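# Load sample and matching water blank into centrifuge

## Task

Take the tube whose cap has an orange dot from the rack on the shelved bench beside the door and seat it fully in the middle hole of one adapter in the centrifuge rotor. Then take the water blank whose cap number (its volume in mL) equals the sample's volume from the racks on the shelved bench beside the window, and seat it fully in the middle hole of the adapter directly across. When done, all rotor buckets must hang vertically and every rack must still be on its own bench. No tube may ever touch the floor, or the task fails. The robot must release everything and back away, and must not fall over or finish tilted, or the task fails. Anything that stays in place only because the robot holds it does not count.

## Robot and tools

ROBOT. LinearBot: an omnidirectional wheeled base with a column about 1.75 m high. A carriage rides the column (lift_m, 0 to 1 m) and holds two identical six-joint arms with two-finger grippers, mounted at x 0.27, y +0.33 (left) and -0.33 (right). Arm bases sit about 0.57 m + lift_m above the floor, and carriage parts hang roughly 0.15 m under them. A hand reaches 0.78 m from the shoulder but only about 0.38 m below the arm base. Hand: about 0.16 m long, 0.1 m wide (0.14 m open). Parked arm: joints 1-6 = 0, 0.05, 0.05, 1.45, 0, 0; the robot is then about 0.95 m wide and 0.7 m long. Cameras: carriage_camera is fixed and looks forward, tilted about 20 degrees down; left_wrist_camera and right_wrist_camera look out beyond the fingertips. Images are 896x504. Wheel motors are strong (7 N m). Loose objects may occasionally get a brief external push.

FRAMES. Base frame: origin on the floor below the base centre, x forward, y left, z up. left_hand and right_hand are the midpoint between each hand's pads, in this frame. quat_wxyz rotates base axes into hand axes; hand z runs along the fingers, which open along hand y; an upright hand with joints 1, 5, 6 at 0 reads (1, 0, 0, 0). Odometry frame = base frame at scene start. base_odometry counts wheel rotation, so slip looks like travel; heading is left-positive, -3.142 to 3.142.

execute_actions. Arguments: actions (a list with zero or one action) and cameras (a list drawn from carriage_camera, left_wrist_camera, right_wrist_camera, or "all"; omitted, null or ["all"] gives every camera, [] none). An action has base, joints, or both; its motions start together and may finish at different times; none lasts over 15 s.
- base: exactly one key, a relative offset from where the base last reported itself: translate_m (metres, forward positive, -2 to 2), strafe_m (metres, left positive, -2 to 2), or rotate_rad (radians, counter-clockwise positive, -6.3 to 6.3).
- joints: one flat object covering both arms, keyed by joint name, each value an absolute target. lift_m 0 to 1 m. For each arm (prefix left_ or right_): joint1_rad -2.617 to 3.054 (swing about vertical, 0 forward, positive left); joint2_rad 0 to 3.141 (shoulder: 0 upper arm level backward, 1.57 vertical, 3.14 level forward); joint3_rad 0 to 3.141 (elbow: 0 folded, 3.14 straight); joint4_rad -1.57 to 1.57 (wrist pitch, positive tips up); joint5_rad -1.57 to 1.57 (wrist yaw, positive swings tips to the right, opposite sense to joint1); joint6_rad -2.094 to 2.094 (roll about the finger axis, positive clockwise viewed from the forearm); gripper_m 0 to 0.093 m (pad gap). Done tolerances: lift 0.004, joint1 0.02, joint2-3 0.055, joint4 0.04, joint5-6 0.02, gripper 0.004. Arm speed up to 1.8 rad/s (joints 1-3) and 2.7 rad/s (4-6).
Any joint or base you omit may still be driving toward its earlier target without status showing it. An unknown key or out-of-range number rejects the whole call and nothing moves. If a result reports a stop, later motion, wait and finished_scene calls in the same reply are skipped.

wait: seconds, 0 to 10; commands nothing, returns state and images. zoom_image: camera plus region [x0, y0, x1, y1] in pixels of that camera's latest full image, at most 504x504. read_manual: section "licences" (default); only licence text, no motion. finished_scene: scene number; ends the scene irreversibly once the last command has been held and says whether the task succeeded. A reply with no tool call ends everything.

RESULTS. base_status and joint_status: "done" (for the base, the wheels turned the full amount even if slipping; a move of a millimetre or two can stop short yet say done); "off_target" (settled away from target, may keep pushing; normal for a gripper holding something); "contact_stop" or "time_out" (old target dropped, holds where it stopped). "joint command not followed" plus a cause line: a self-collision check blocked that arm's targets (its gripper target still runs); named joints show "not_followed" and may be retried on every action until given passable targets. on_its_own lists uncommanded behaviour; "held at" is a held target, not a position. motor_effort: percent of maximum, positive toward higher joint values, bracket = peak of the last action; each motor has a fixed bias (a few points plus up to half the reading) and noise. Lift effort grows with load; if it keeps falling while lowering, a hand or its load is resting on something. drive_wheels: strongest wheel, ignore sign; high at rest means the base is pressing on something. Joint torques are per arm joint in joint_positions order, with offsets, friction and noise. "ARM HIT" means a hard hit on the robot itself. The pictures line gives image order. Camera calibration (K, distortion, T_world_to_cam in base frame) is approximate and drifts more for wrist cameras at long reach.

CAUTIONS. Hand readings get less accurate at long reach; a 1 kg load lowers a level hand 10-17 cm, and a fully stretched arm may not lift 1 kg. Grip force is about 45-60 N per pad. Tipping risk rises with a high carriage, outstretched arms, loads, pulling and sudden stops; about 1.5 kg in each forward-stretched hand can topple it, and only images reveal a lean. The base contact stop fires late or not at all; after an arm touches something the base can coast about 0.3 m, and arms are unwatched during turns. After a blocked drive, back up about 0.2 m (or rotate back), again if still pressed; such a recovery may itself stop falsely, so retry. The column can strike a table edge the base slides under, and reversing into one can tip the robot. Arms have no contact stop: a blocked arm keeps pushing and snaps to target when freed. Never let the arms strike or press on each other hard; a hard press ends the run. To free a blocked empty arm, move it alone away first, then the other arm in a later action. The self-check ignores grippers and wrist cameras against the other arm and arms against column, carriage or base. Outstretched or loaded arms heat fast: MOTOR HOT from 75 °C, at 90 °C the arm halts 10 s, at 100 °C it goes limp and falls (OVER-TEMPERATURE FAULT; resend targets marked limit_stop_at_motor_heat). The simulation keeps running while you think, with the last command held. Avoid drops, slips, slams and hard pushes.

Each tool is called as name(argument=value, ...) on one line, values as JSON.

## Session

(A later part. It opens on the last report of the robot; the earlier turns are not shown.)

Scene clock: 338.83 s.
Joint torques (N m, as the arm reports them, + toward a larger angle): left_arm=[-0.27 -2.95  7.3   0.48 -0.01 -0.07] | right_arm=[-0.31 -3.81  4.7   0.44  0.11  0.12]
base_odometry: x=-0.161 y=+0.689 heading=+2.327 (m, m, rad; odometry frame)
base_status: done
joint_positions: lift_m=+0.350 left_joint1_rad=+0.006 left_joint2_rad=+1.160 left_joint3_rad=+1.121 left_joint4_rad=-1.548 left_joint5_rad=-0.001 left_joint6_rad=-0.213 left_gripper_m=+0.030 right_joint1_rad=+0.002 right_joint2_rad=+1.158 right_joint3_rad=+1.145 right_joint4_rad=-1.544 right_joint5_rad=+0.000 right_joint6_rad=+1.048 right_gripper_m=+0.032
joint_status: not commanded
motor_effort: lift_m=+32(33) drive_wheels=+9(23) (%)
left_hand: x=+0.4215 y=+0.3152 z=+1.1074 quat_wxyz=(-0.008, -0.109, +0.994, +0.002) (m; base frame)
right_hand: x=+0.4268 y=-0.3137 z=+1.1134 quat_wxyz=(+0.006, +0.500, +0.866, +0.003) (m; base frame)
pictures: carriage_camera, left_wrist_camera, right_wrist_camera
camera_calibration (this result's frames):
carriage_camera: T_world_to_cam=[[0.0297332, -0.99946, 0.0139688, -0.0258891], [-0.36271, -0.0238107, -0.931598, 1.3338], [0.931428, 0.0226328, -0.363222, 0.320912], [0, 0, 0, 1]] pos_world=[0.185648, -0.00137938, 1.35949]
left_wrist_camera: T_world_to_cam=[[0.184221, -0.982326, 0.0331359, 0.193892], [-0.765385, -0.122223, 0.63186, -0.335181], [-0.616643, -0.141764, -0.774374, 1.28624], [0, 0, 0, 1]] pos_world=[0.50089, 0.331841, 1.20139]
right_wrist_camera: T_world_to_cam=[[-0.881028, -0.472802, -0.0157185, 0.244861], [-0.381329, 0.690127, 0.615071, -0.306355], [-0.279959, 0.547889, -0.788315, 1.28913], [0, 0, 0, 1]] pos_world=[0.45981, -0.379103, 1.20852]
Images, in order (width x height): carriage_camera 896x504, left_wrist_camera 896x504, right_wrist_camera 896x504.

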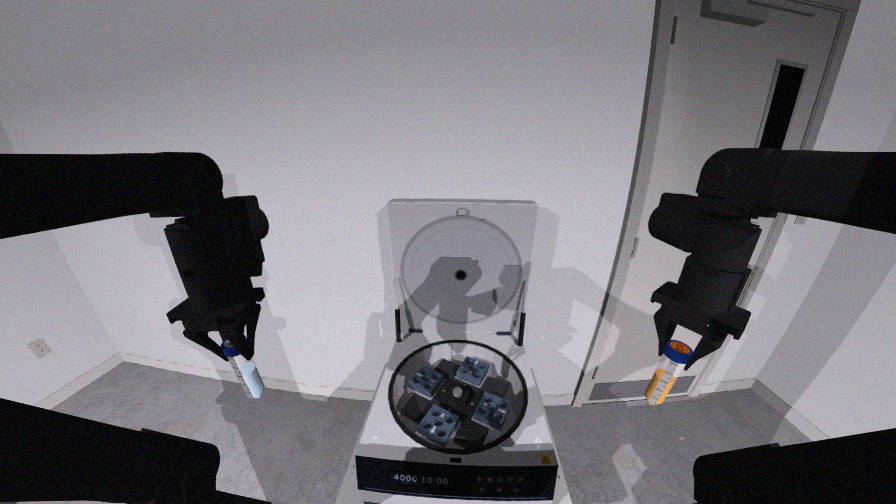

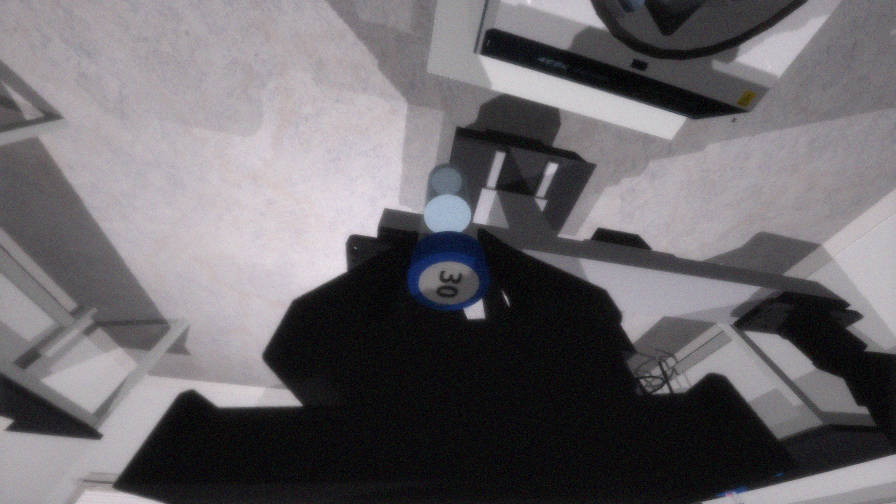

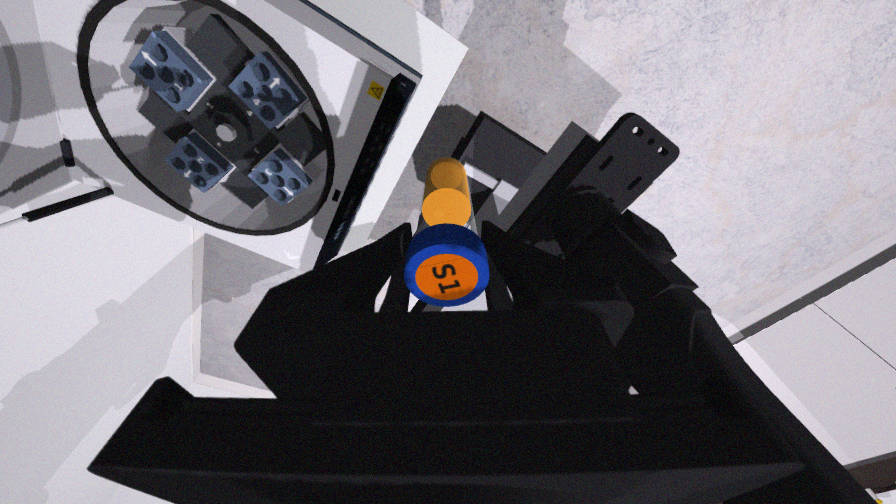

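execute_actions(actions=[{"base": {"translate_m": 0.10}, "joints": {"right_joint1_rad": 0.428, "right_joint2_rad": 2.506, "right_joint3_rad": 1.432, "right_joint4_rad": -0.497}}], cameras=["all"])

Scene clock: 408.03 s.
Joint torques (N m, as the arm reports them, + toward a larger angle): left_arm=[-0.25 -3.05  7.24  0.45 -0.03 -0.07] | right_arm=[ -0.18 -15.64   3.71   0.52   0.11   0.11]
base_odometry: x=-0.229 y=+0.761 heading=+2.326 (m, m, rad; odometry frame)
base_status: done
joint_positions: lift_m=+0.350 left_joint1_rad=+0.006 left_joint2_rad=+1.160 left_joint3_rad=+1.121 left_joint4_rad=-1.548 left_joint5_rad=-0.001 left_joint6_rad=-0.213 left_gripper_m=+0.030 right_joint1_rad=+0.429 right_joint2_rad=+2.500 right_joint3_rad=+1.439 right_joint4_rad=-0.504 right_joint5_rad=+0.002 right_joint6_rad=+1.048 right_gripper_m=+0.032
joint_status: all done
motor_effort: lift_m=+33(33) drive_wheels=+10(20) (%)
left_hand: x=+0.4213 y=+0.3152 z=+1.1074 quat_wxyz=(-0.008, -0.109, +0.994, +0.002) (m; base frame)
right_hand: x=+0.6321 y=-0.1457 z=+0.7884 quat_wxyz=(+0.003, +0.305, +0.952, +0.001) (m; base frame)
pictures: carriage_camera, left_wrist_camera, right_wrist_camera
camera_calibration (this result's frames):
carriage_camera: T_world_to_cam=[[0.0297332, -0.99946, 0.0139688, -0.0258891], [-0.36271, -0.0238107, -0.931598, 1.3338], [0.931428, 0.0226328, -0.363222, 0.320912], [0, 0, 0, 1]] pos_world=[0.185648, -0.00137938, 1.35949]
left_wrist_camera: T_world_to_cam=[[0.184246, -0.982326, 0.0330001, 0.194065], [-0.764903, -0.12222, 0.632444, -0.336178], [-0.617233, -0.141767, -0.773902, 1.28586], [0, 0, 0, 1]] pos_world=[0.500774, 0.33184, 1.20134]
right_wrist_camera: T_world_to_cam=[[-0.606299, -0.795187, -0.00894549, 0.274031], [-0.629378, 0.47294, 0.616613, -0.0201379], [-0.486092, 0.379482, -0.787215, 1.10323], [0, 0, 0, 1]] pos_world=[0.68974, -0.191226, 0.883347]
Images, in order (width x height): carriage_camera 896x504, left_wrist_camera 896x504, right_wrist_camera 896x504.

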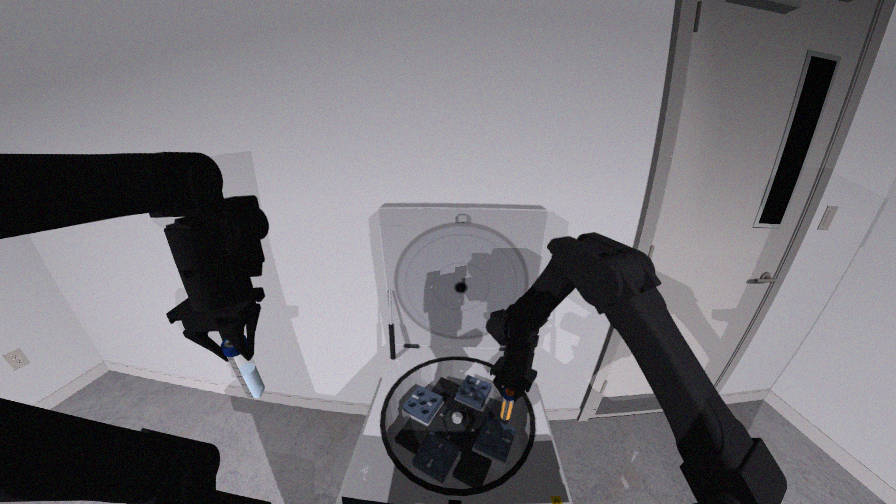

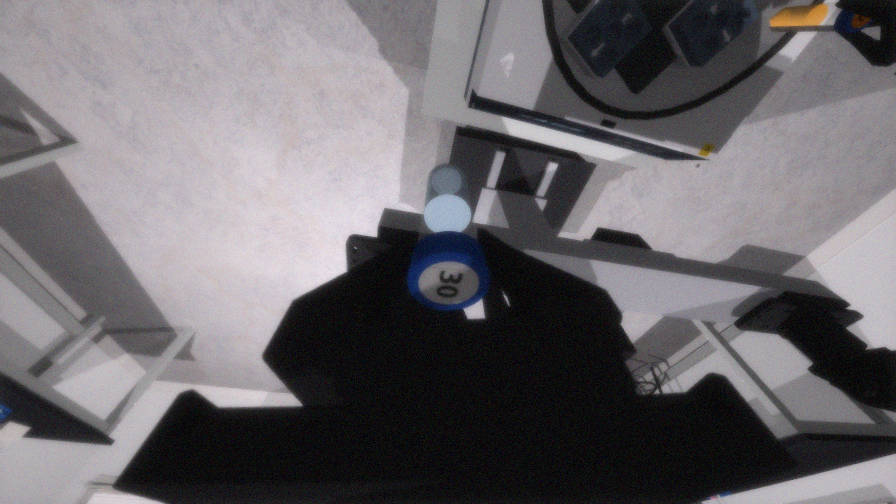

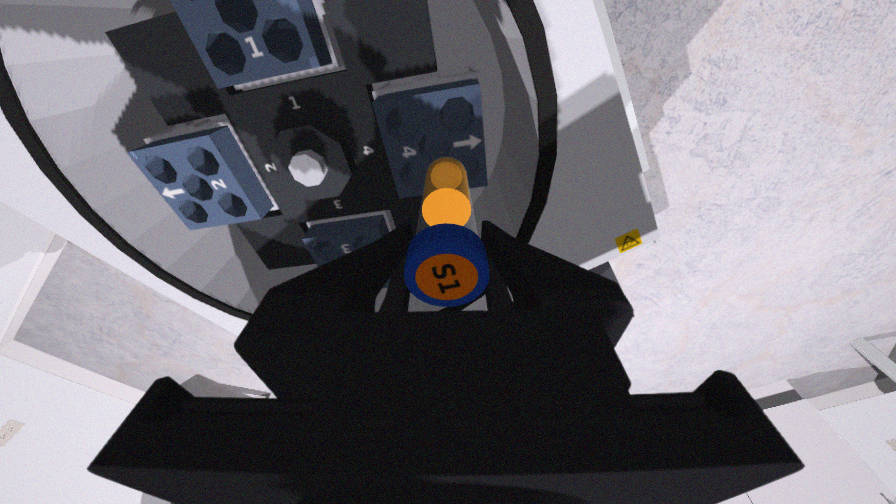

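zoom_image(camera="right_wrist_camera", region=[360, 60, 520, 230])

Region (360, 60, 520, 230) of right_wrist_camera's 896x504 image, scaled by 2.965, with more detail than that image has; it fills the left 474 columns of this view, and the rest is white.

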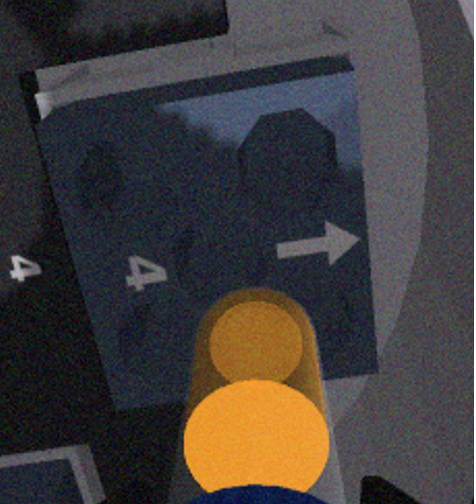

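execute_actions(actions=[{"joints": {"lift_m": 0.31}}], cameras=["right_wrist_camera"])

zoom_image(camera="right_wrist_camera", region=[340, 60, 520, 240])

Scene clock: 418.37 s.
Joint torques (N m, as the arm reports them, + toward a larger angle): left_arm=[-0.14 -3.16  7.25  0.49 -0.02 -0.07] | right_arm=[ -0.09 -15.98   3.71   0.47   0.07   0.11]
base_odometry: x=-0.229 y=+0.761 heading=+2.326 (m, m, rad; odometry frame)
base_status: not commanded
joint_positions: lift_m=+0.310 left_joint1_rad=+0.006 left_joint2_rad=+1.160 left_joint3_rad=+1.121 left_joint4_rad=-1.549 left_joint5_rad=-0.001 left_joint6_rad=-0.213 left_gripper_m=+0.030 right_joint1_rad=+0.429 right_joint2_rad=+2.503 right_joint3_rad=+1.439 right_joint4_rad=-0.499 right_joint5_rad=+0.001 right_joint6_rad=+1.048 right_gripper_m=+0.032
joint_status: all done
motor_effort: lift_m=+35(34) drive_wheels=-7(8) (%)
left_hand: x=+0.4211 y=+0.3152 z=+1.0673 quat_wxyz=(-0.008, -0.109, +0.994, +0.002) (m; base frame)
right_hand: x=+0.6322 y=-0.1456 z=+0.7470 quat_wxyz=(+0.003, +0.305, +0.952, +0.002) (m; base frame)
pictures: right_wrist_camera
camera_calibration (this result's frames):
right_wrist_camera: T_world_to_cam=[[-0.606288, -0.79518, -0.0101347, 0.27474], [-0.629923, 0.472431, 0.616447, 0.00580842], [-0.485398, 0.380129, -0.787331, 1.0704], [0, 0, 0, 1]] pos_world=[0.6898, -0.191166, 0.841962]
Images, in order (width x height): right_wrist_camera 896x504.

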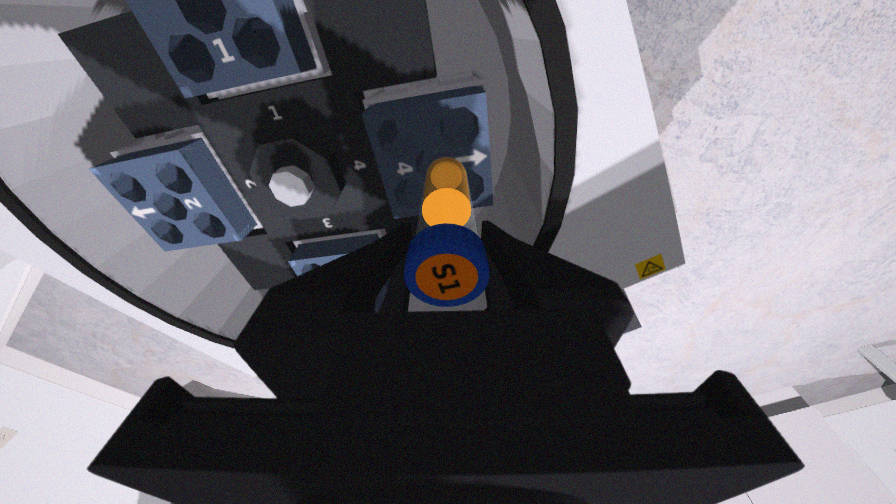

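Region (340, 60, 520, 240) of right_wrist_camera's 896x504 image, scaled by 2.800, with more detail than that image has.

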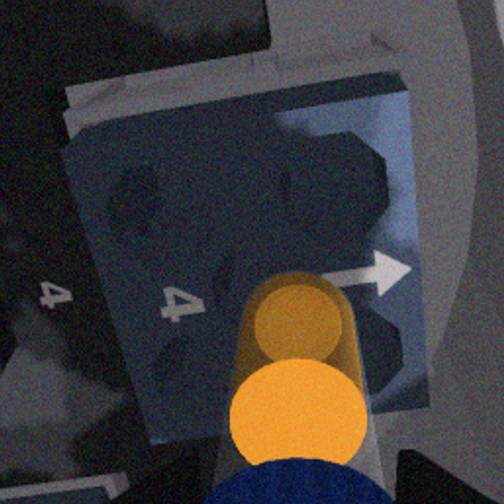

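execute_actions(actions=[{"base": {"strafe_m": 0.012}}], cameras=["right_wrist_camera", "carriage_camera"])

zoom_image(camera="right_wrist_camera", region=[350, 60, 530, 240])

Scene clock: 431.30 s.
Joint torques (N m, as the arm reports them, + toward a larger angle): left_arm=[-0.19 -3.12  7.3   0.46 -0.02 -0.08] | right_arm=[ -0.04 -15.82   3.76   0.47   0.1    0.09]
base_odometry: x=-0.238 y=+0.753 heading=+2.325 (m, m, rad; odometry frame)
base_status: done
joint_positions: lift_m=+0.310 left_joint1_rad=+0.006 left_joint2_rad=+1.160 left_joint3_rad=+1.121 left_joint4_rad=-1.549 left_joint5_rad=-0.001 left_joint6_rad=-0.213 left_gripper_m=+0.030 right_joint1_rad=+0.428 right_joint2_rad=+2.503 right_joint3_rad=+1.439 right_joint4_rad=-0.499 right_joint5_rad=+0.001 right_joint6_rad=+1.048 right_gripper_m=+0.032
joint_status: not commanded
motor_effort: lift_m=+34(35) drive_wheels=+4(12) (%)
left_hand: x=+0.4211 y=+0.3150 z=+1.0673 quat_wxyz=(-0.008, -0.109, +0.994, +0.001) (m; base frame)
right_hand: x=+0.6325 y=-0.1462 z=+0.7470 quat_wxyz=(+0.003, +0.305, +0.952, +0.002) (m; base frame)
pictures: carriage_camera, right_wrist_camera
camera_calibration (this result's frames):
carriage_camera: T_world_to_cam=[[0.0297332, -0.99946, 0.0139688, -0.0253291], [-0.36271, -0.0238107, -0.931598, 1.29646], [0.931428, 0.0226328, -0.363222, 0.306353], [0, 0, 0, 1]] pos_world=[0.185648, -0.00137938, 1.31941]
right_wrist_camera: T_world_to_cam=[[-0.607501, -0.794254, -0.0101347, 0.27535], [-0.629201, 0.473391, 0.616447, 0.00591973], [-0.484818, 0.380869, -0.787331, 1.07048], [0, 0, 0, 1]] pos_world=[0.689987, -0.191816, 0.841962]
Images, in order (width x height): carriage_camera 896x504, right_wrist_camera 896x504.

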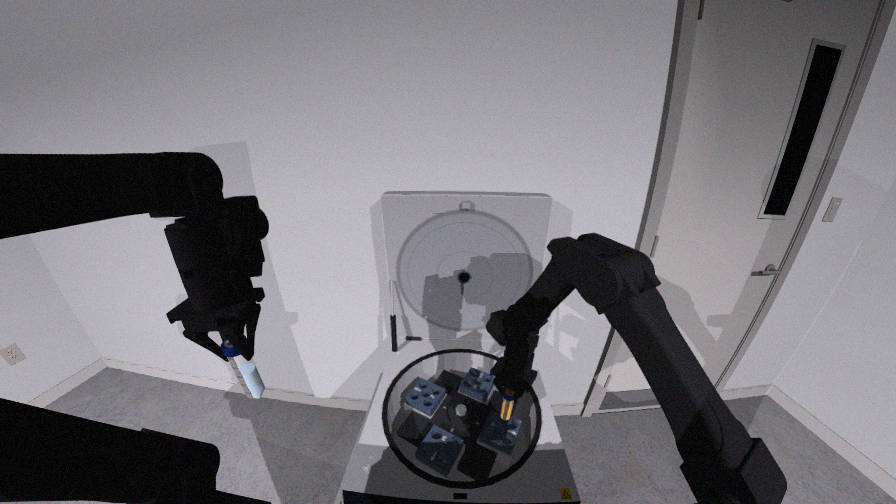

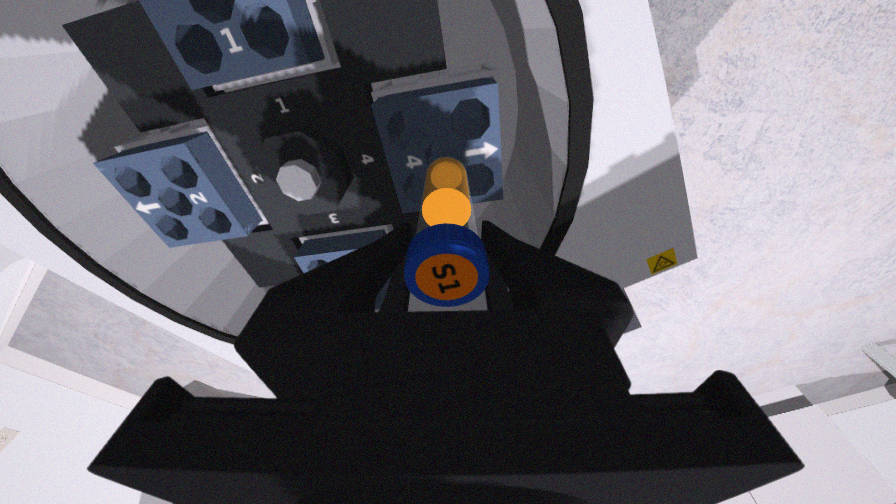

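Region (350, 60, 530, 240) of right_wrist_camera's 896x504 image, scaled by 2.800, with more detail than that image has.

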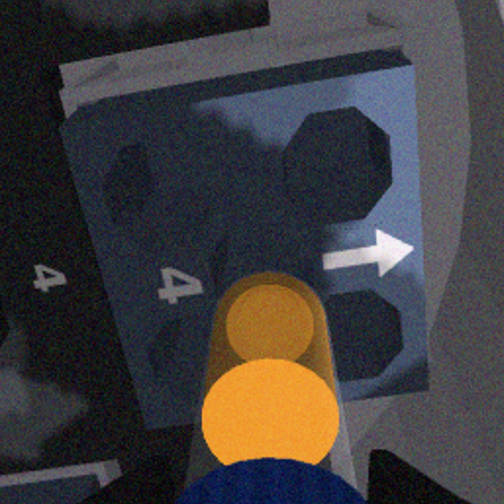

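zoom_image(camera="carriage_camera", region=[460, 375, 550, 465])

Region (460, 375, 550, 465) of carriage_camera's 896x504 image, scaled by 5.600, with more detail than that image has.

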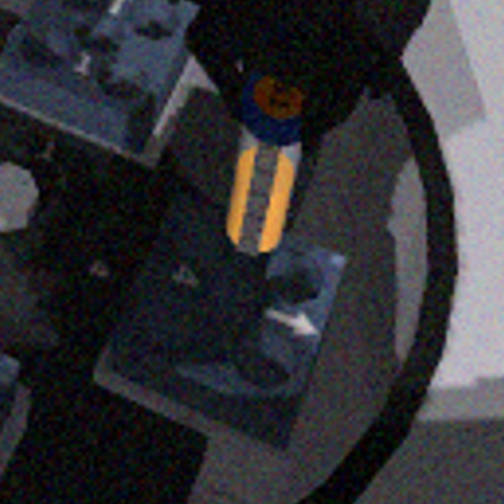

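execute_actions(actions=[{"base": {"strafe_m": 0.005}, "joints": {"lift_m": 0.285}}], cameras=["right_wrist_camera", "carriage_camera"])

zoom_image(camera="right_wrist_camera", region=[350, 60, 540, 250])

zoom_image(camera="carriage_camera", region=[460, 375, 550, 465])

Scene clock: 451.63 s.
Joint torques (N m, as the arm reports them, + toward a larger angle): left_arm=[-0.26 -3.1   7.3   0.49 -0.01 -0.08] | right_arm=[ -0.12 -15.99   3.66   0.48   0.13   0.14]
base_odometry: x=-0.241 y=+0.750 heading=+2.325 (m, m, rad; odometry frame)
base_status: done
joint_positions: lift_m=+0.285 left_joint1_rad=+0.006 left_joint2_rad=+1.160 left_joint3_rad=+1.121 left_joint4_rad=-1.550 left_joint5_rad=-0.001 left_joint6_rad=-0.213 left_gripper_m=+0.030 right_joint1_rad=+0.428 right_joint2_rad=+2.503 right_joint3_rad=+1.439 right_joint4_rad=-0.498 right_joint5_rad=+0.001 right_joint6_rad=+1.048 right_gripper_m=+0.032
joint_status: all done
motor_effort: lift_m=+33(34) drive_wheels=-4(16) (%)
left_hand: x=+0.4210 y=+0.3150 z=+1.0423 quat_wxyz=(-0.009, -0.109, +0.994, +0.001) (m; base frame)
right_hand: x=+0.6326 y=-0.1457 z=+0.7220 quat_wxyz=(+0.004, +0.305, +0.952, +0.003) (m; base frame)
pictures: carriage_camera, right_wrist_camera
camera_calibration (this result's frames):
carriage_camera: T_world_to_cam=[[0.0297332, -0.99946, 0.0139688, -0.0249806], [-0.36271, -0.0238107, -0.931598, 1.27322], [0.931428, 0.0226328, -0.363222, 0.297291], [0, 0, 0, 1]] pos_world=[0.185648, -0.00137938, 1.29446]
right_wrist_camera: T_world_to_cam=[[-0.606879, -0.794709, -0.0116603, 0.276247], [-0.630322, 0.472305, 0.616136, 0.0219545], [-0.484141, 0.38127, -0.787554, 1.05053], [0, 0, 0, 1]] pos_world=[0.690091, -0.191368, 0.817042]
Images, in order (width x height): carriage_camera 896x504, right_wrist_camera 896x504.

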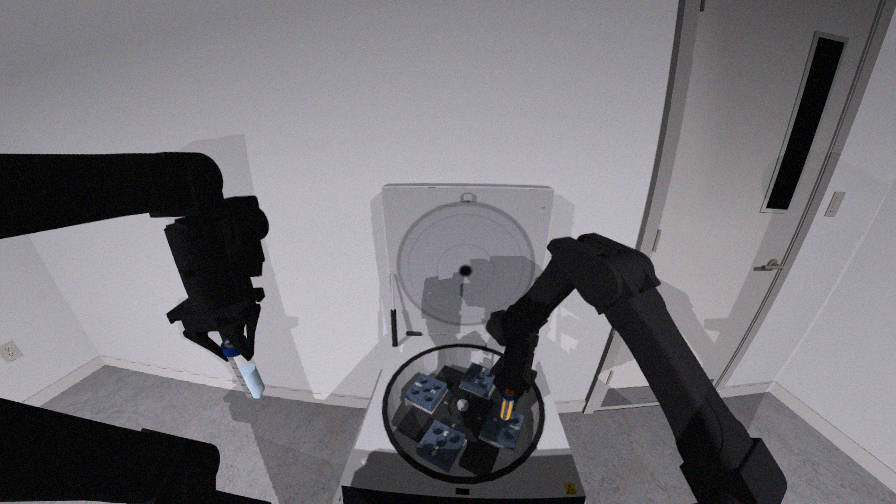

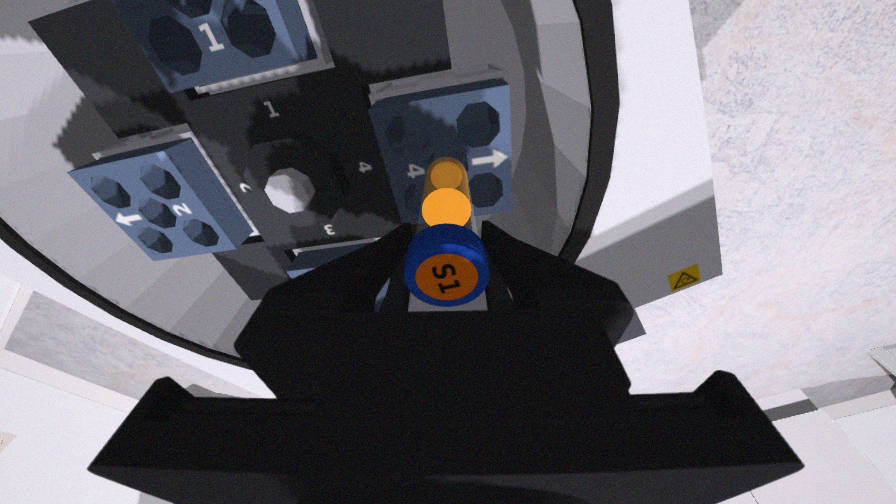

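Region (350, 60, 540, 250) of right_wrist_camera's 896x504 image, scaled by 2.653, with more detail than that image has.

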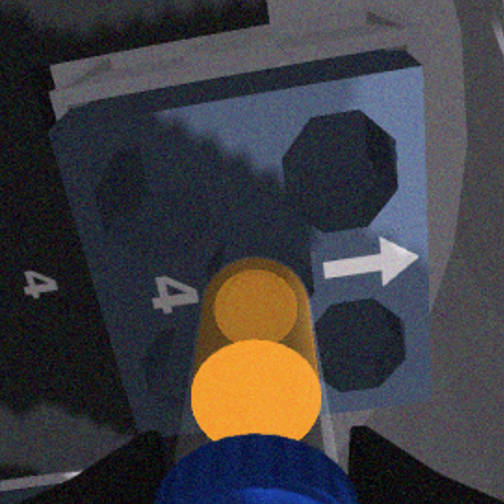

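Region (460, 375, 550, 465) of carriage_camera's 896x504 image, scaled by 5.600, with more detail than that image has.

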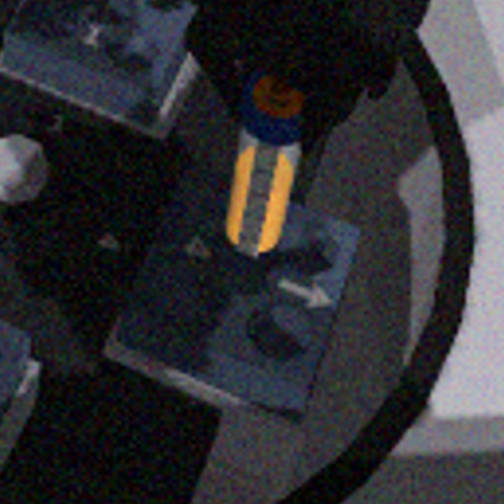

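execute_actions(actions=[{"base": {"translate_m": -0.0045}}], cameras=[])

execute_actions(actions=[{"joints": {"lift_m": 0.262}}], cameras=["right_wrist_camera", "carriage_camera"])

zoom_image(camera="right_wrist_camera", region=[350, 60, 540, 250])

zoom_image(camera="carriage_camera", region=[460, 375, 550, 465])

Scene clock: 459.50 s.
Joint torques (N m, as the arm reports them, + toward a larger angle): left_arm=[-0.21 -3.04  7.32  0.48 -0.01 -0.07] | right_arm=[ -0.06 -15.91   3.74   0.46   0.09   0.09]
base_odometry: x=-0.238 y=+0.747 heading=+2.325 (m, m, rad; odometry frame)
base_status: done
joint_positions: lift_m=+0.285 left_joint1_rad=+0.006 left_joint2_rad=+1.160 left_joint3_rad=+1.121 left_joint4_rad=-1.550 left_joint5_rad=-0.001 left_joint6_rad=-0.213 left_gripper_m=+0.030 right_joint1_rad=+0.428 right_joint2_rad=+2.503 right_joint3_rad=+1.439 right_joint4_rad=-0.497 right_joint5_rad=+0.001 right_joint6_rad=+1.048 right_gripper_m=+0.032
joint_status: not commanded
motor_effort: lift_m=+34(34) drive_wheels=+8(14) (%)
left_hand: x=+0.4209 y=+0.3150 z=+1.0423 quat_wxyz=(-0.009, -0.109, +0.994, +0.001) (m; base frame)
right_hand: x=+0.6327 y=-0.1456 z=+0.7220 quat_wxyz=(+0.004, +0.305, +0.952, +0.003) (m; base frame)
pictures: none
No camera images: the call's "cameras" was empty. Leave "cameras" out to get every camera's image.

Scene clock: 460.10 s.
Joint torques (N m, as the arm reports them, + toward a larger angle): left_arm=[-0.05 -3.24  7.31  0.48 -0.04 -0.07] | right_arm=[ -0.11 -15.89   3.82   0.48   0.1    0.1 ]
base_odometry: x=-0.238 y=+0.747 heading=+2.324 (m, m, rad; odometry frame)
base_status: not commanded
joint_positions: lift_m=+0.262 left_joint1_rad=+0.006 left_joint2_rad=+1.160 left_joint3_rad=+1.121 left_joint4_rad=-1.550 left_joint5_rad=-0.001 left_joint6_rad=-0.213 left_gripper_m=+0.030 right_joint1_rad=+0.428 right_joint2_rad=+2.503 right_joint3_rad=+1.439 right_joint4_rad=-0.497 right_joint5_rad=+0.001 right_joint6_rad=+1.048 right_gripper_m=+0.032
joint_status: all done
motor_effort: lift_m=+34(33) drive_wheels=-4(5) (%)
left_hand: x=+0.4209 y=+0.3150 z=+1.0193 quat_wxyz=(-0.009, -0.109, +0.994, +0.001) (m; base frame)
right_hand: x=+0.6329 y=-0.1456 z=+0.6992 quat_wxyz=(+0.004, +0.305, +0.952, +0.003) (m; base frame)
pictures: carriage_camera, right_wrist_camera
camera_calibration (this result's frames):
carriage_camera: T_world_to_cam=[[0.0297332, -0.99946, 0.0139688, -0.0246595], [-0.36271, -0.0238107, -0.931598, 1.25181], [0.931428, 0.0226328, -0.363222, 0.288941], [0, 0, 0, 1]] pos_world=[0.185648, -0.00137938, 1.27147]
right_wrist_camera: T_world_to_cam=[[-0.606866, -0.794703, -0.0126698, 0.276937], [-0.630963, 0.472012, 0.615703, 0.0368013], [-0.483321, 0.381644, -0.787876, 1.03239], [0, 0, 0, 1]] pos_world=[0.690258, -0.191292, 0.794243]
Images, in order (width x height): carriage_camera 896x504, right_wrist_camera 896x504.

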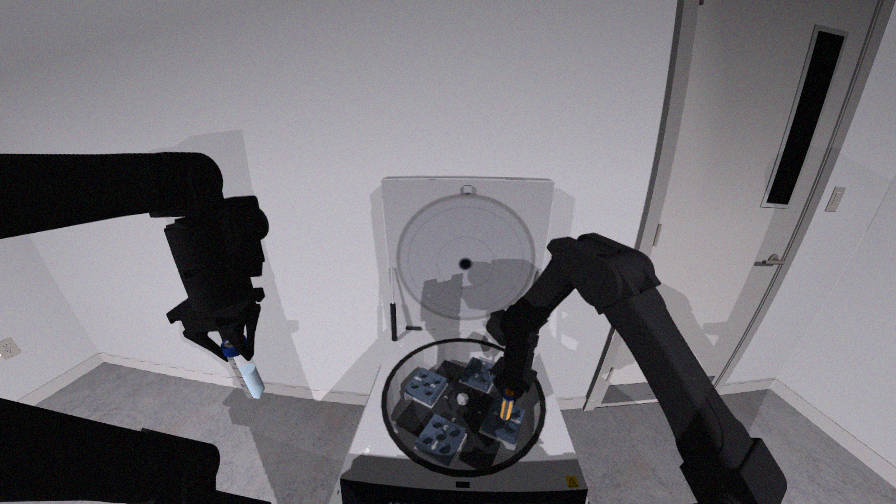

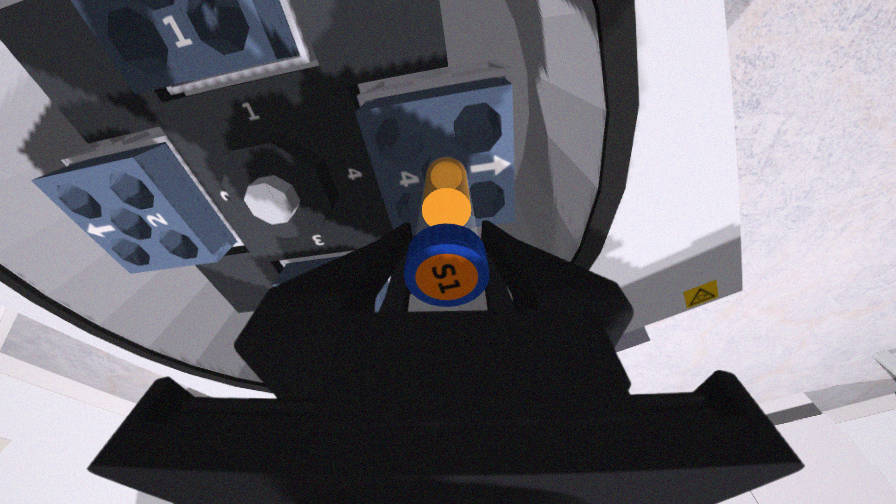

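Region (350, 60, 540, 250) of right_wrist_camera's 896x504 image, scaled by 2.653, with more detail than that image has.

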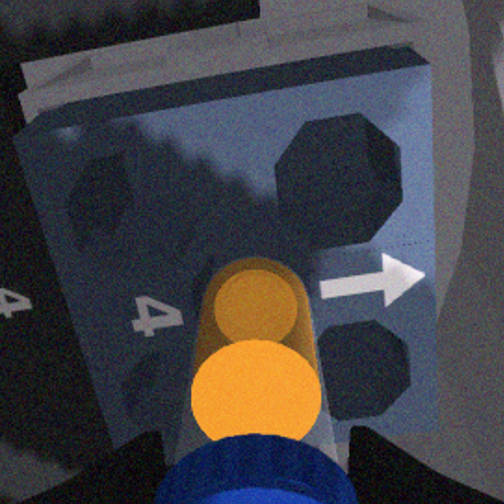

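Region (460, 375, 550, 465) of carriage_camera's 896x504 image, scaled by 5.600, with more detail than that image has.

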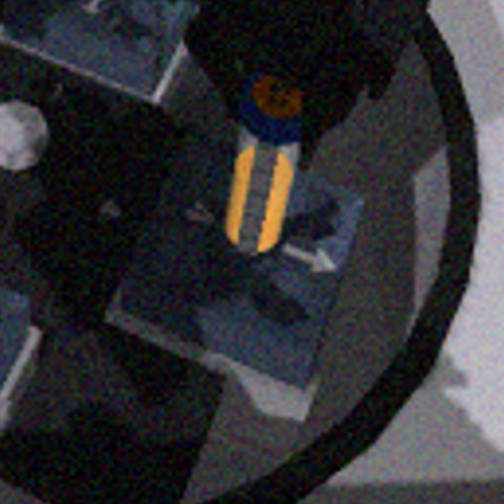

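execute_actions(actions=[{"joints": {"lift_m": 0.23}}], cameras=["right_wrist_camera"])

Scene clock: 463.57 s.
Joint torques (N m, as the arm reports them, + toward a larger angle): left_arm=[-0.23 -3.31  7.39  0.45 -0.02 -0.07] | right_arm=[ -0.09 -15.82   3.66   0.45   0.12   0.1 ]
base_odometry: x=-0.238 y=+0.747 heading=+2.325 (m, m, rad; odometry frame)
base_status: not commanded
joint_positions: lift_m=+0.230 left_joint1_rad=+0.006 left_joint2_rad=+1.160 left_joint3_rad=+1.121 left_joint4_rad=-1.550 left_joint5_rad=-0.001 left_joint6_rad=-0.213 left_gripper_m=+0.030 right_joint1_rad=+0.428 right_joint2_rad=+2.503 right_joint3_rad=+1.439 right_joint4_rad=-0.496 right_joint5_rad=+0.001 right_joint6_rad=+1.048 right_gripper_m=+0.032
joint_status: all done
motor_effort: lift_m=+34(35) drive_wheels=+4(8) (%)
left_hand: x=+0.4209 y=+0.3149 z=+0.9873 quat_wxyz=(-0.009, -0.109, +0.994, +0.001) (m; base frame)
right_hand: x=+0.6329 y=-0.1455 z=+0.6669 quat_wxyz=(+0.004, +0.305, +0.952, +0.003) (m; base frame)
pictures: right_wrist_camera
camera_calibration (this result's frames):
right_wrist_camera: T_world_to_cam=[[-0.606865, -0.794701, -0.0128494, 0.276659], [-0.630867, 0.471796, 0.615967, 0.056385], [-0.483447, 0.381915, -0.787667, 1.00685], [0, 0, 0, 1]] pos_world=[0.690227, -0.191274, 0.761889]
Images, in order (width x height): right_wrist_camera 896x504.

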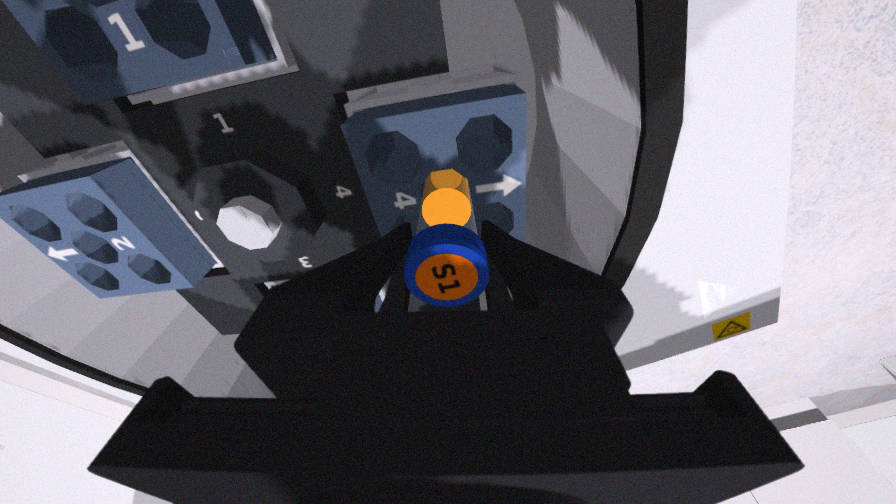

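execute_actions(actions=[{"joints": {"lift_m": 0.205}}], cameras=["right_wrist_camera"])

Scene clock: 465.90 s.
Joint torques (N m, as the arm reports them, + toward a larger angle): left_arm=[-0.18 -3.05  7.2   0.49 -0.03 -0.06] | right_arm=[ -0.03 -16.1    3.75   0.43   0.09   0.1 ]
base_odometry: x=-0.238 y=+0.747 heading=+2.325 (m, m, rad; odometry frame)
base_status: not commanded
joint_positions: lift_m=+0.205 left_joint1_rad=+0.006 left_joint2_rad=+1.160 left_joint3_rad=+1.121 left_joint4_rad=-1.550 left_joint5_rad=-0.001 left_joint6_rad=-0.213 left_gripper_m=+0.030 right_joint1_rad=+0.428 right_joint2_rad=+2.504 right_joint3_rad=+1.439 right_joint4_rad=-0.496 right_joint5_rad=+0.000 right_joint6_rad=+1.048 right_gripper_m=+0.032
joint_status: all done
motor_effort: lift_m=+34(34) drive_wheels=+2(4) (%)
left_hand: x=+0.4209 y=+0.3149 z=+0.9623 quat_wxyz=(-0.009, -0.109, +0.994, +0.001) (m; base frame)
right_hand: x=+0.6327 y=-0.1455 z=+0.6417 quat_wxyz=(+0.004, +0.305, +0.952, +0.003) (m; base frame)
pictures: right_wrist_camera
camera_calibration (this result's frames):
right_wrist_camera: T_world_to_cam=[[-0.606869, -0.794701, -0.0126926, 0.276176], [-0.630557, 0.471677, 0.616375, 0.0713035], [-0.483847, 0.382062, -0.787351, 0.987066], [0, 0, 0, 1]] pos_world=[0.690152, -0.191276, 0.736723]
Images, in order (width x height): right_wrist_camera 896x504.

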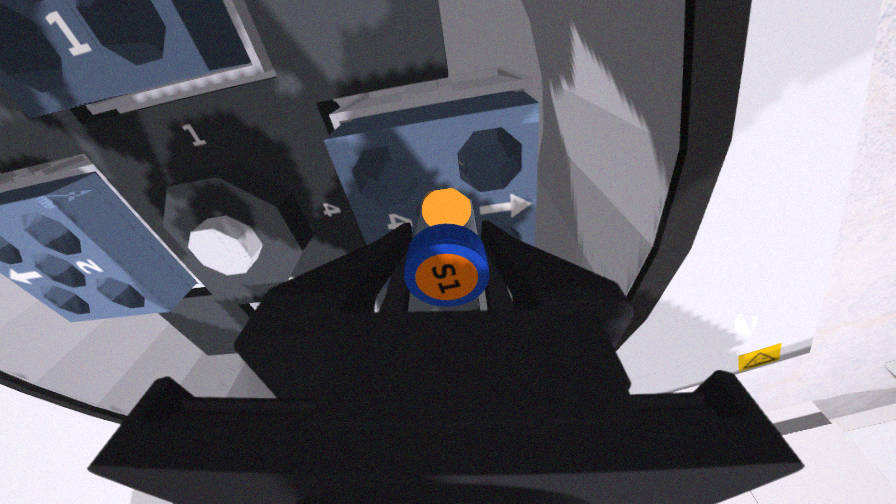

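execute_actions(actions=[{"joints": {"lift_m": 0.19}}], cameras=["right_wrist_camera"])

Scene clock: 467.77 s.
Joint torques (N m, as the arm reports them, + toward a larger angle): left_arm=[-0.24 -3.19  7.37  0.51 -0.01 -0.07] | right_arm=[ -0.13 -16.08   3.71   0.49   0.11   0.1 ]
base_odometry: x=-0.238 y=+0.747 heading=+2.325 (m, m, rad; odometry frame)
base_status: not commanded
joint_positions: lift_m=+0.190 left_joint1_rad=+0.006 left_joint2_rad=+1.160 left_joint3_rad=+1.121 left_joint4_rad=-1.550 left_joint5_rad=-0.001 left_joint6_rad=-0.213 left_gripper_m=+0.030 right_joint1_rad=+0.428 right_joint2_rad=+2.504 right_joint3_rad=+1.439 right_joint4_rad=-0.496 right_joint5_rad=+0.000 right_joint6_rad=+1.048 right_gripper_m=+0.032
joint_status: all done
motor_effort: lift_m=+33(35) drive_wheels=-1(5) (%)
left_hand: x=+0.4209 y=+0.3149 z=+0.9473 quat_wxyz=(-0.009, -0.109, +0.994, +0.001) (m; base frame)
right_hand: x=+0.6328 y=-0.1454 z=+0.6267 quat_wxyz=(+0.004, +0.305, +0.952, +0.003) (m; base frame)
pictures: right_wrist_camera
camera_calibration (this result's frames):
right_wrist_camera: T_world_to_cam=[[-0.606864, -0.794699, -0.0130291, 0.276277], [-0.630771, 0.47158, 0.616231, 0.0807858], [-0.483574, 0.382187, -0.787458, 0.975208], [0, 0, 0, 1]] pos_world=[0.690205, -0.191252, 0.721752]
Images, in order (width x height): right_wrist_camera 896x504.

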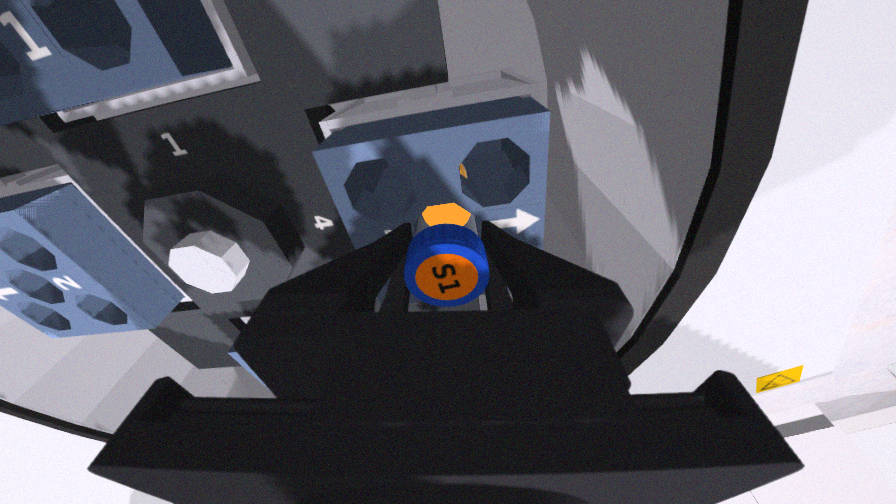

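execute_actions(actions=[{"joints": {"lift_m": 0.18}}], cameras=["right_wrist_camera"])

Scene clock: 469.83 s.
Joint torques (N m, as the arm reports them, + toward a larger angle): left_arm=[-0.11 -3.08  7.32  0.48 -0.01 -0.07] | right_arm=[ -0.14 -14.89   3.79   0.49   0.14   0.12]
base_odometry: x=-0.238 y=+0.747 heading=+2.325 (m, m, rad; odometry frame)
base_status: not commanded
joint_positions: lift_m=+0.180 left_joint1_rad=+0.006 left_joint2_rad=+1.160 left_joint3_rad=+1.121 left_joint4_rad=-1.550 left_joint5_rad=-0.001 left_joint6_rad=-0.213 left_gripper_m=+0.030 right_joint1_rad=+0.428 right_joint2_rad=+2.491 right_joint3_rad=+1.439 right_joint4_rad=-0.500 right_joint5_rad=-0.001 right_joint6_rad=+1.048 right_gripper_m=+0.032
joint_status: all done
motor_effort: lift_m=+31(33) drive_wheels=+5(6) (%)
left_hand: x=+0.4209 y=+0.3149 z=+0.9374 quat_wxyz=(-0.009, -0.109, +0.994, +0.001) (m; base frame)
right_hand: x=+0.6349 y=-0.1443 z=+0.6217 quat_wxyz=(+0.007, +0.305, +0.952, +0.007) (m; base frame)
pictures: right_wrist_camera
camera_calibration (this result's frames):
right_wrist_camera: T_world_to_cam=[[-0.60673, -0.794632, -0.0209702, 0.28327], [-0.635182, 0.468785, 0.613827, 0.0885482], [-0.477936, 0.385747, -0.789162, 0.969798], [0, 0, 0, 1]] pos_world=[0.691614, -0.190511, 0.716914]
Images, in order (width x height): right_wrist_camera 896x504.

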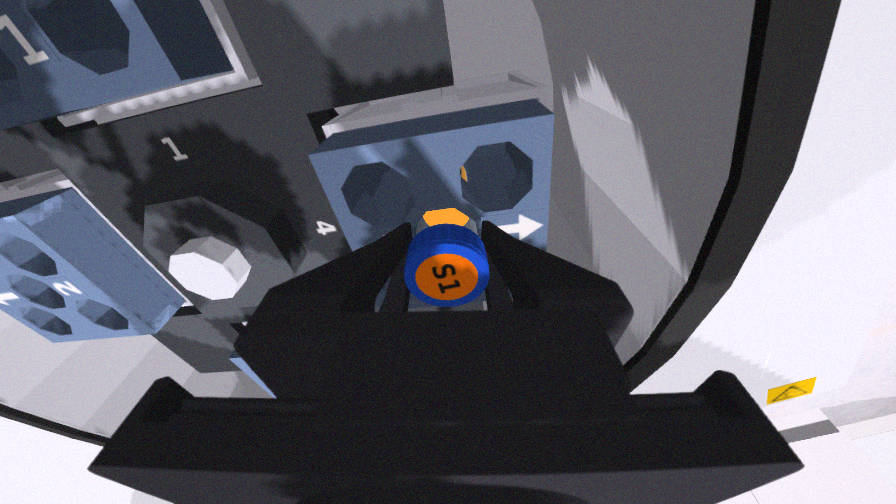

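execute_actions(actions=[])

Scene clock: 481.60 s.
Joint torques (N m, as the arm reports them, + toward a larger angle): left_arm=[-0.18 -3.11  7.26  0.48 -0.02 -0.06] | right_arm=[ -0.17 -14.83   3.85   0.5    0.13   0.11]
base_odometry: x=-0.238 y=+0.747 heading=+2.325 (m, m, rad; odometry frame)
base_status: not commanded
joint_positions: lift_m=+0.180 left_joint1_rad=+0.006 left_joint2_rad=+1.160 left_joint3_rad=+1.121 left_joint4_rad=-1.550 left_joint5_rad=-0.001 left_joint6_rad=-0.213 left_gripper_m=+0.030 right_joint1_rad=+0.428 right_joint2_rad=+2.491 right_joint3_rad=+1.439 right_joint4_rad=-0.500 right_joint5_rad=-0.001 right_joint6_rad=+1.048 right_gripper_m=+0.032
joint_status: all done
motor_effort: lift_m=+31(33) drive_wheels=+6(6) (%)
left_hand: x=+0.4209 y=+0.3149 z=+0.9374 quat_wxyz=(-0.009, -0.109, +0.994, +0.001) (m; base frame)
right_hand: x=+0.6349 y=-0.1443 z=+0.6217 quat_wxyz=(+0.007, +0.305, +0.952, +0.007) (m; base frame)
pictures: carriage_camera, left_wrist_camera, right_wrist_camera
camera_calibration (this result's frames):
carriage_camera: T_world_to_cam=[[0.0297332, -0.99946, 0.0139688, -0.0235155], [-0.36271, -0.0238107, -0.931598, 1.17551], [0.931428, 0.0226328, -0.363222, 0.259195], [0, 0, 0, 1]] pos_world=[0.185648, -0.00137938, 1.18958]
left_wrist_camera: T_world_to_cam=[[0.18356, -0.982438, 0.0334785, 0.199368], [-0.764031, -0.121158, 0.633701, -0.230916], [-0.618516, -0.141901, -0.772853, 1.15369], [0, 0, 0, 1]] pos_world=[0.500556, 0.331599, 1.03129]
right_wrist_camera: T_world_to_cam=[[-0.60673, -0.794632, -0.0209702, 0.28327], [-0.635182, 0.468785, 0.613827, 0.0885482], [-0.477936, 0.385747, -0.789162, 0.969798], [0, 0, 0, 1]] pos_world=[0.691614, -0.190511, 0.716914]
Images, in order (width x height): carriage_camera 896x504, left_wrist_camera 896x504, right_wrist_camera 896x504.

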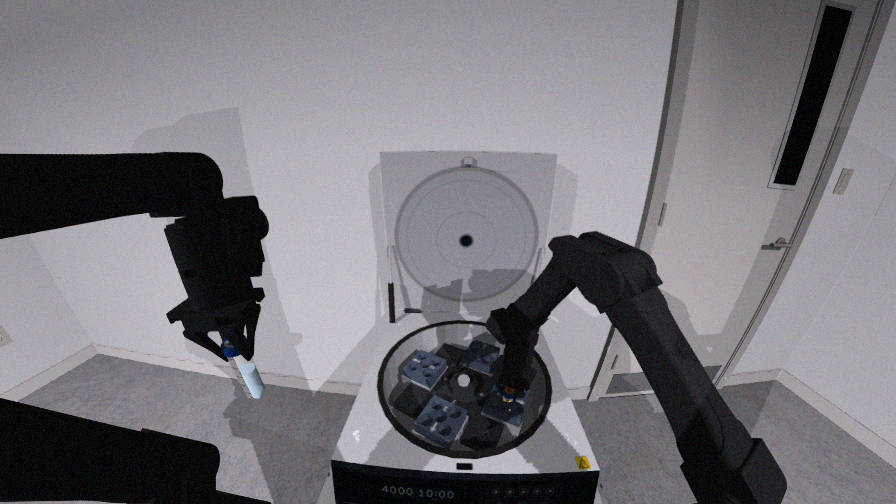

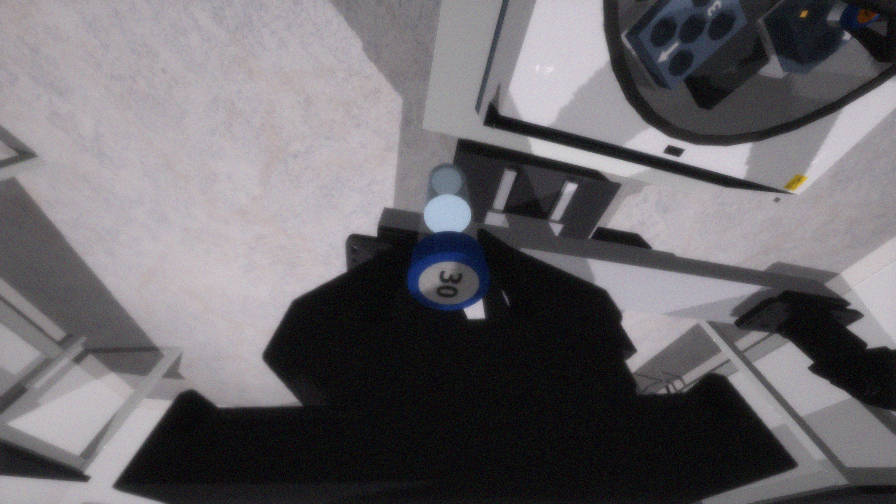

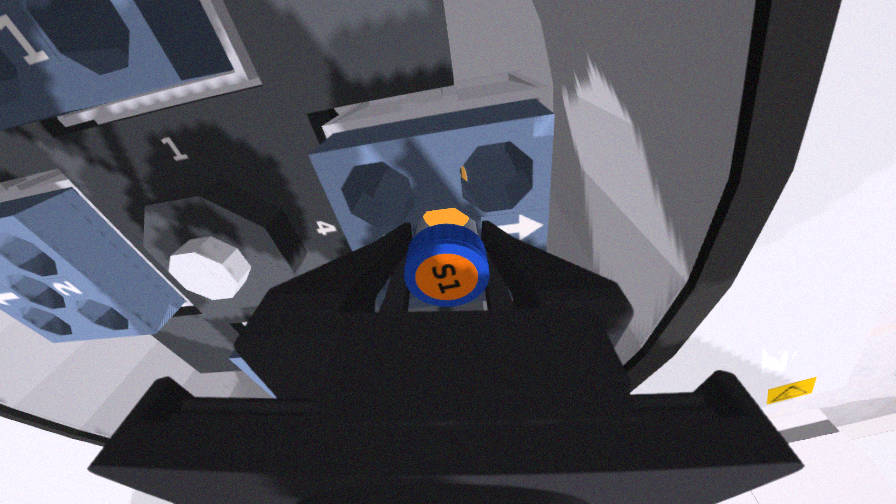

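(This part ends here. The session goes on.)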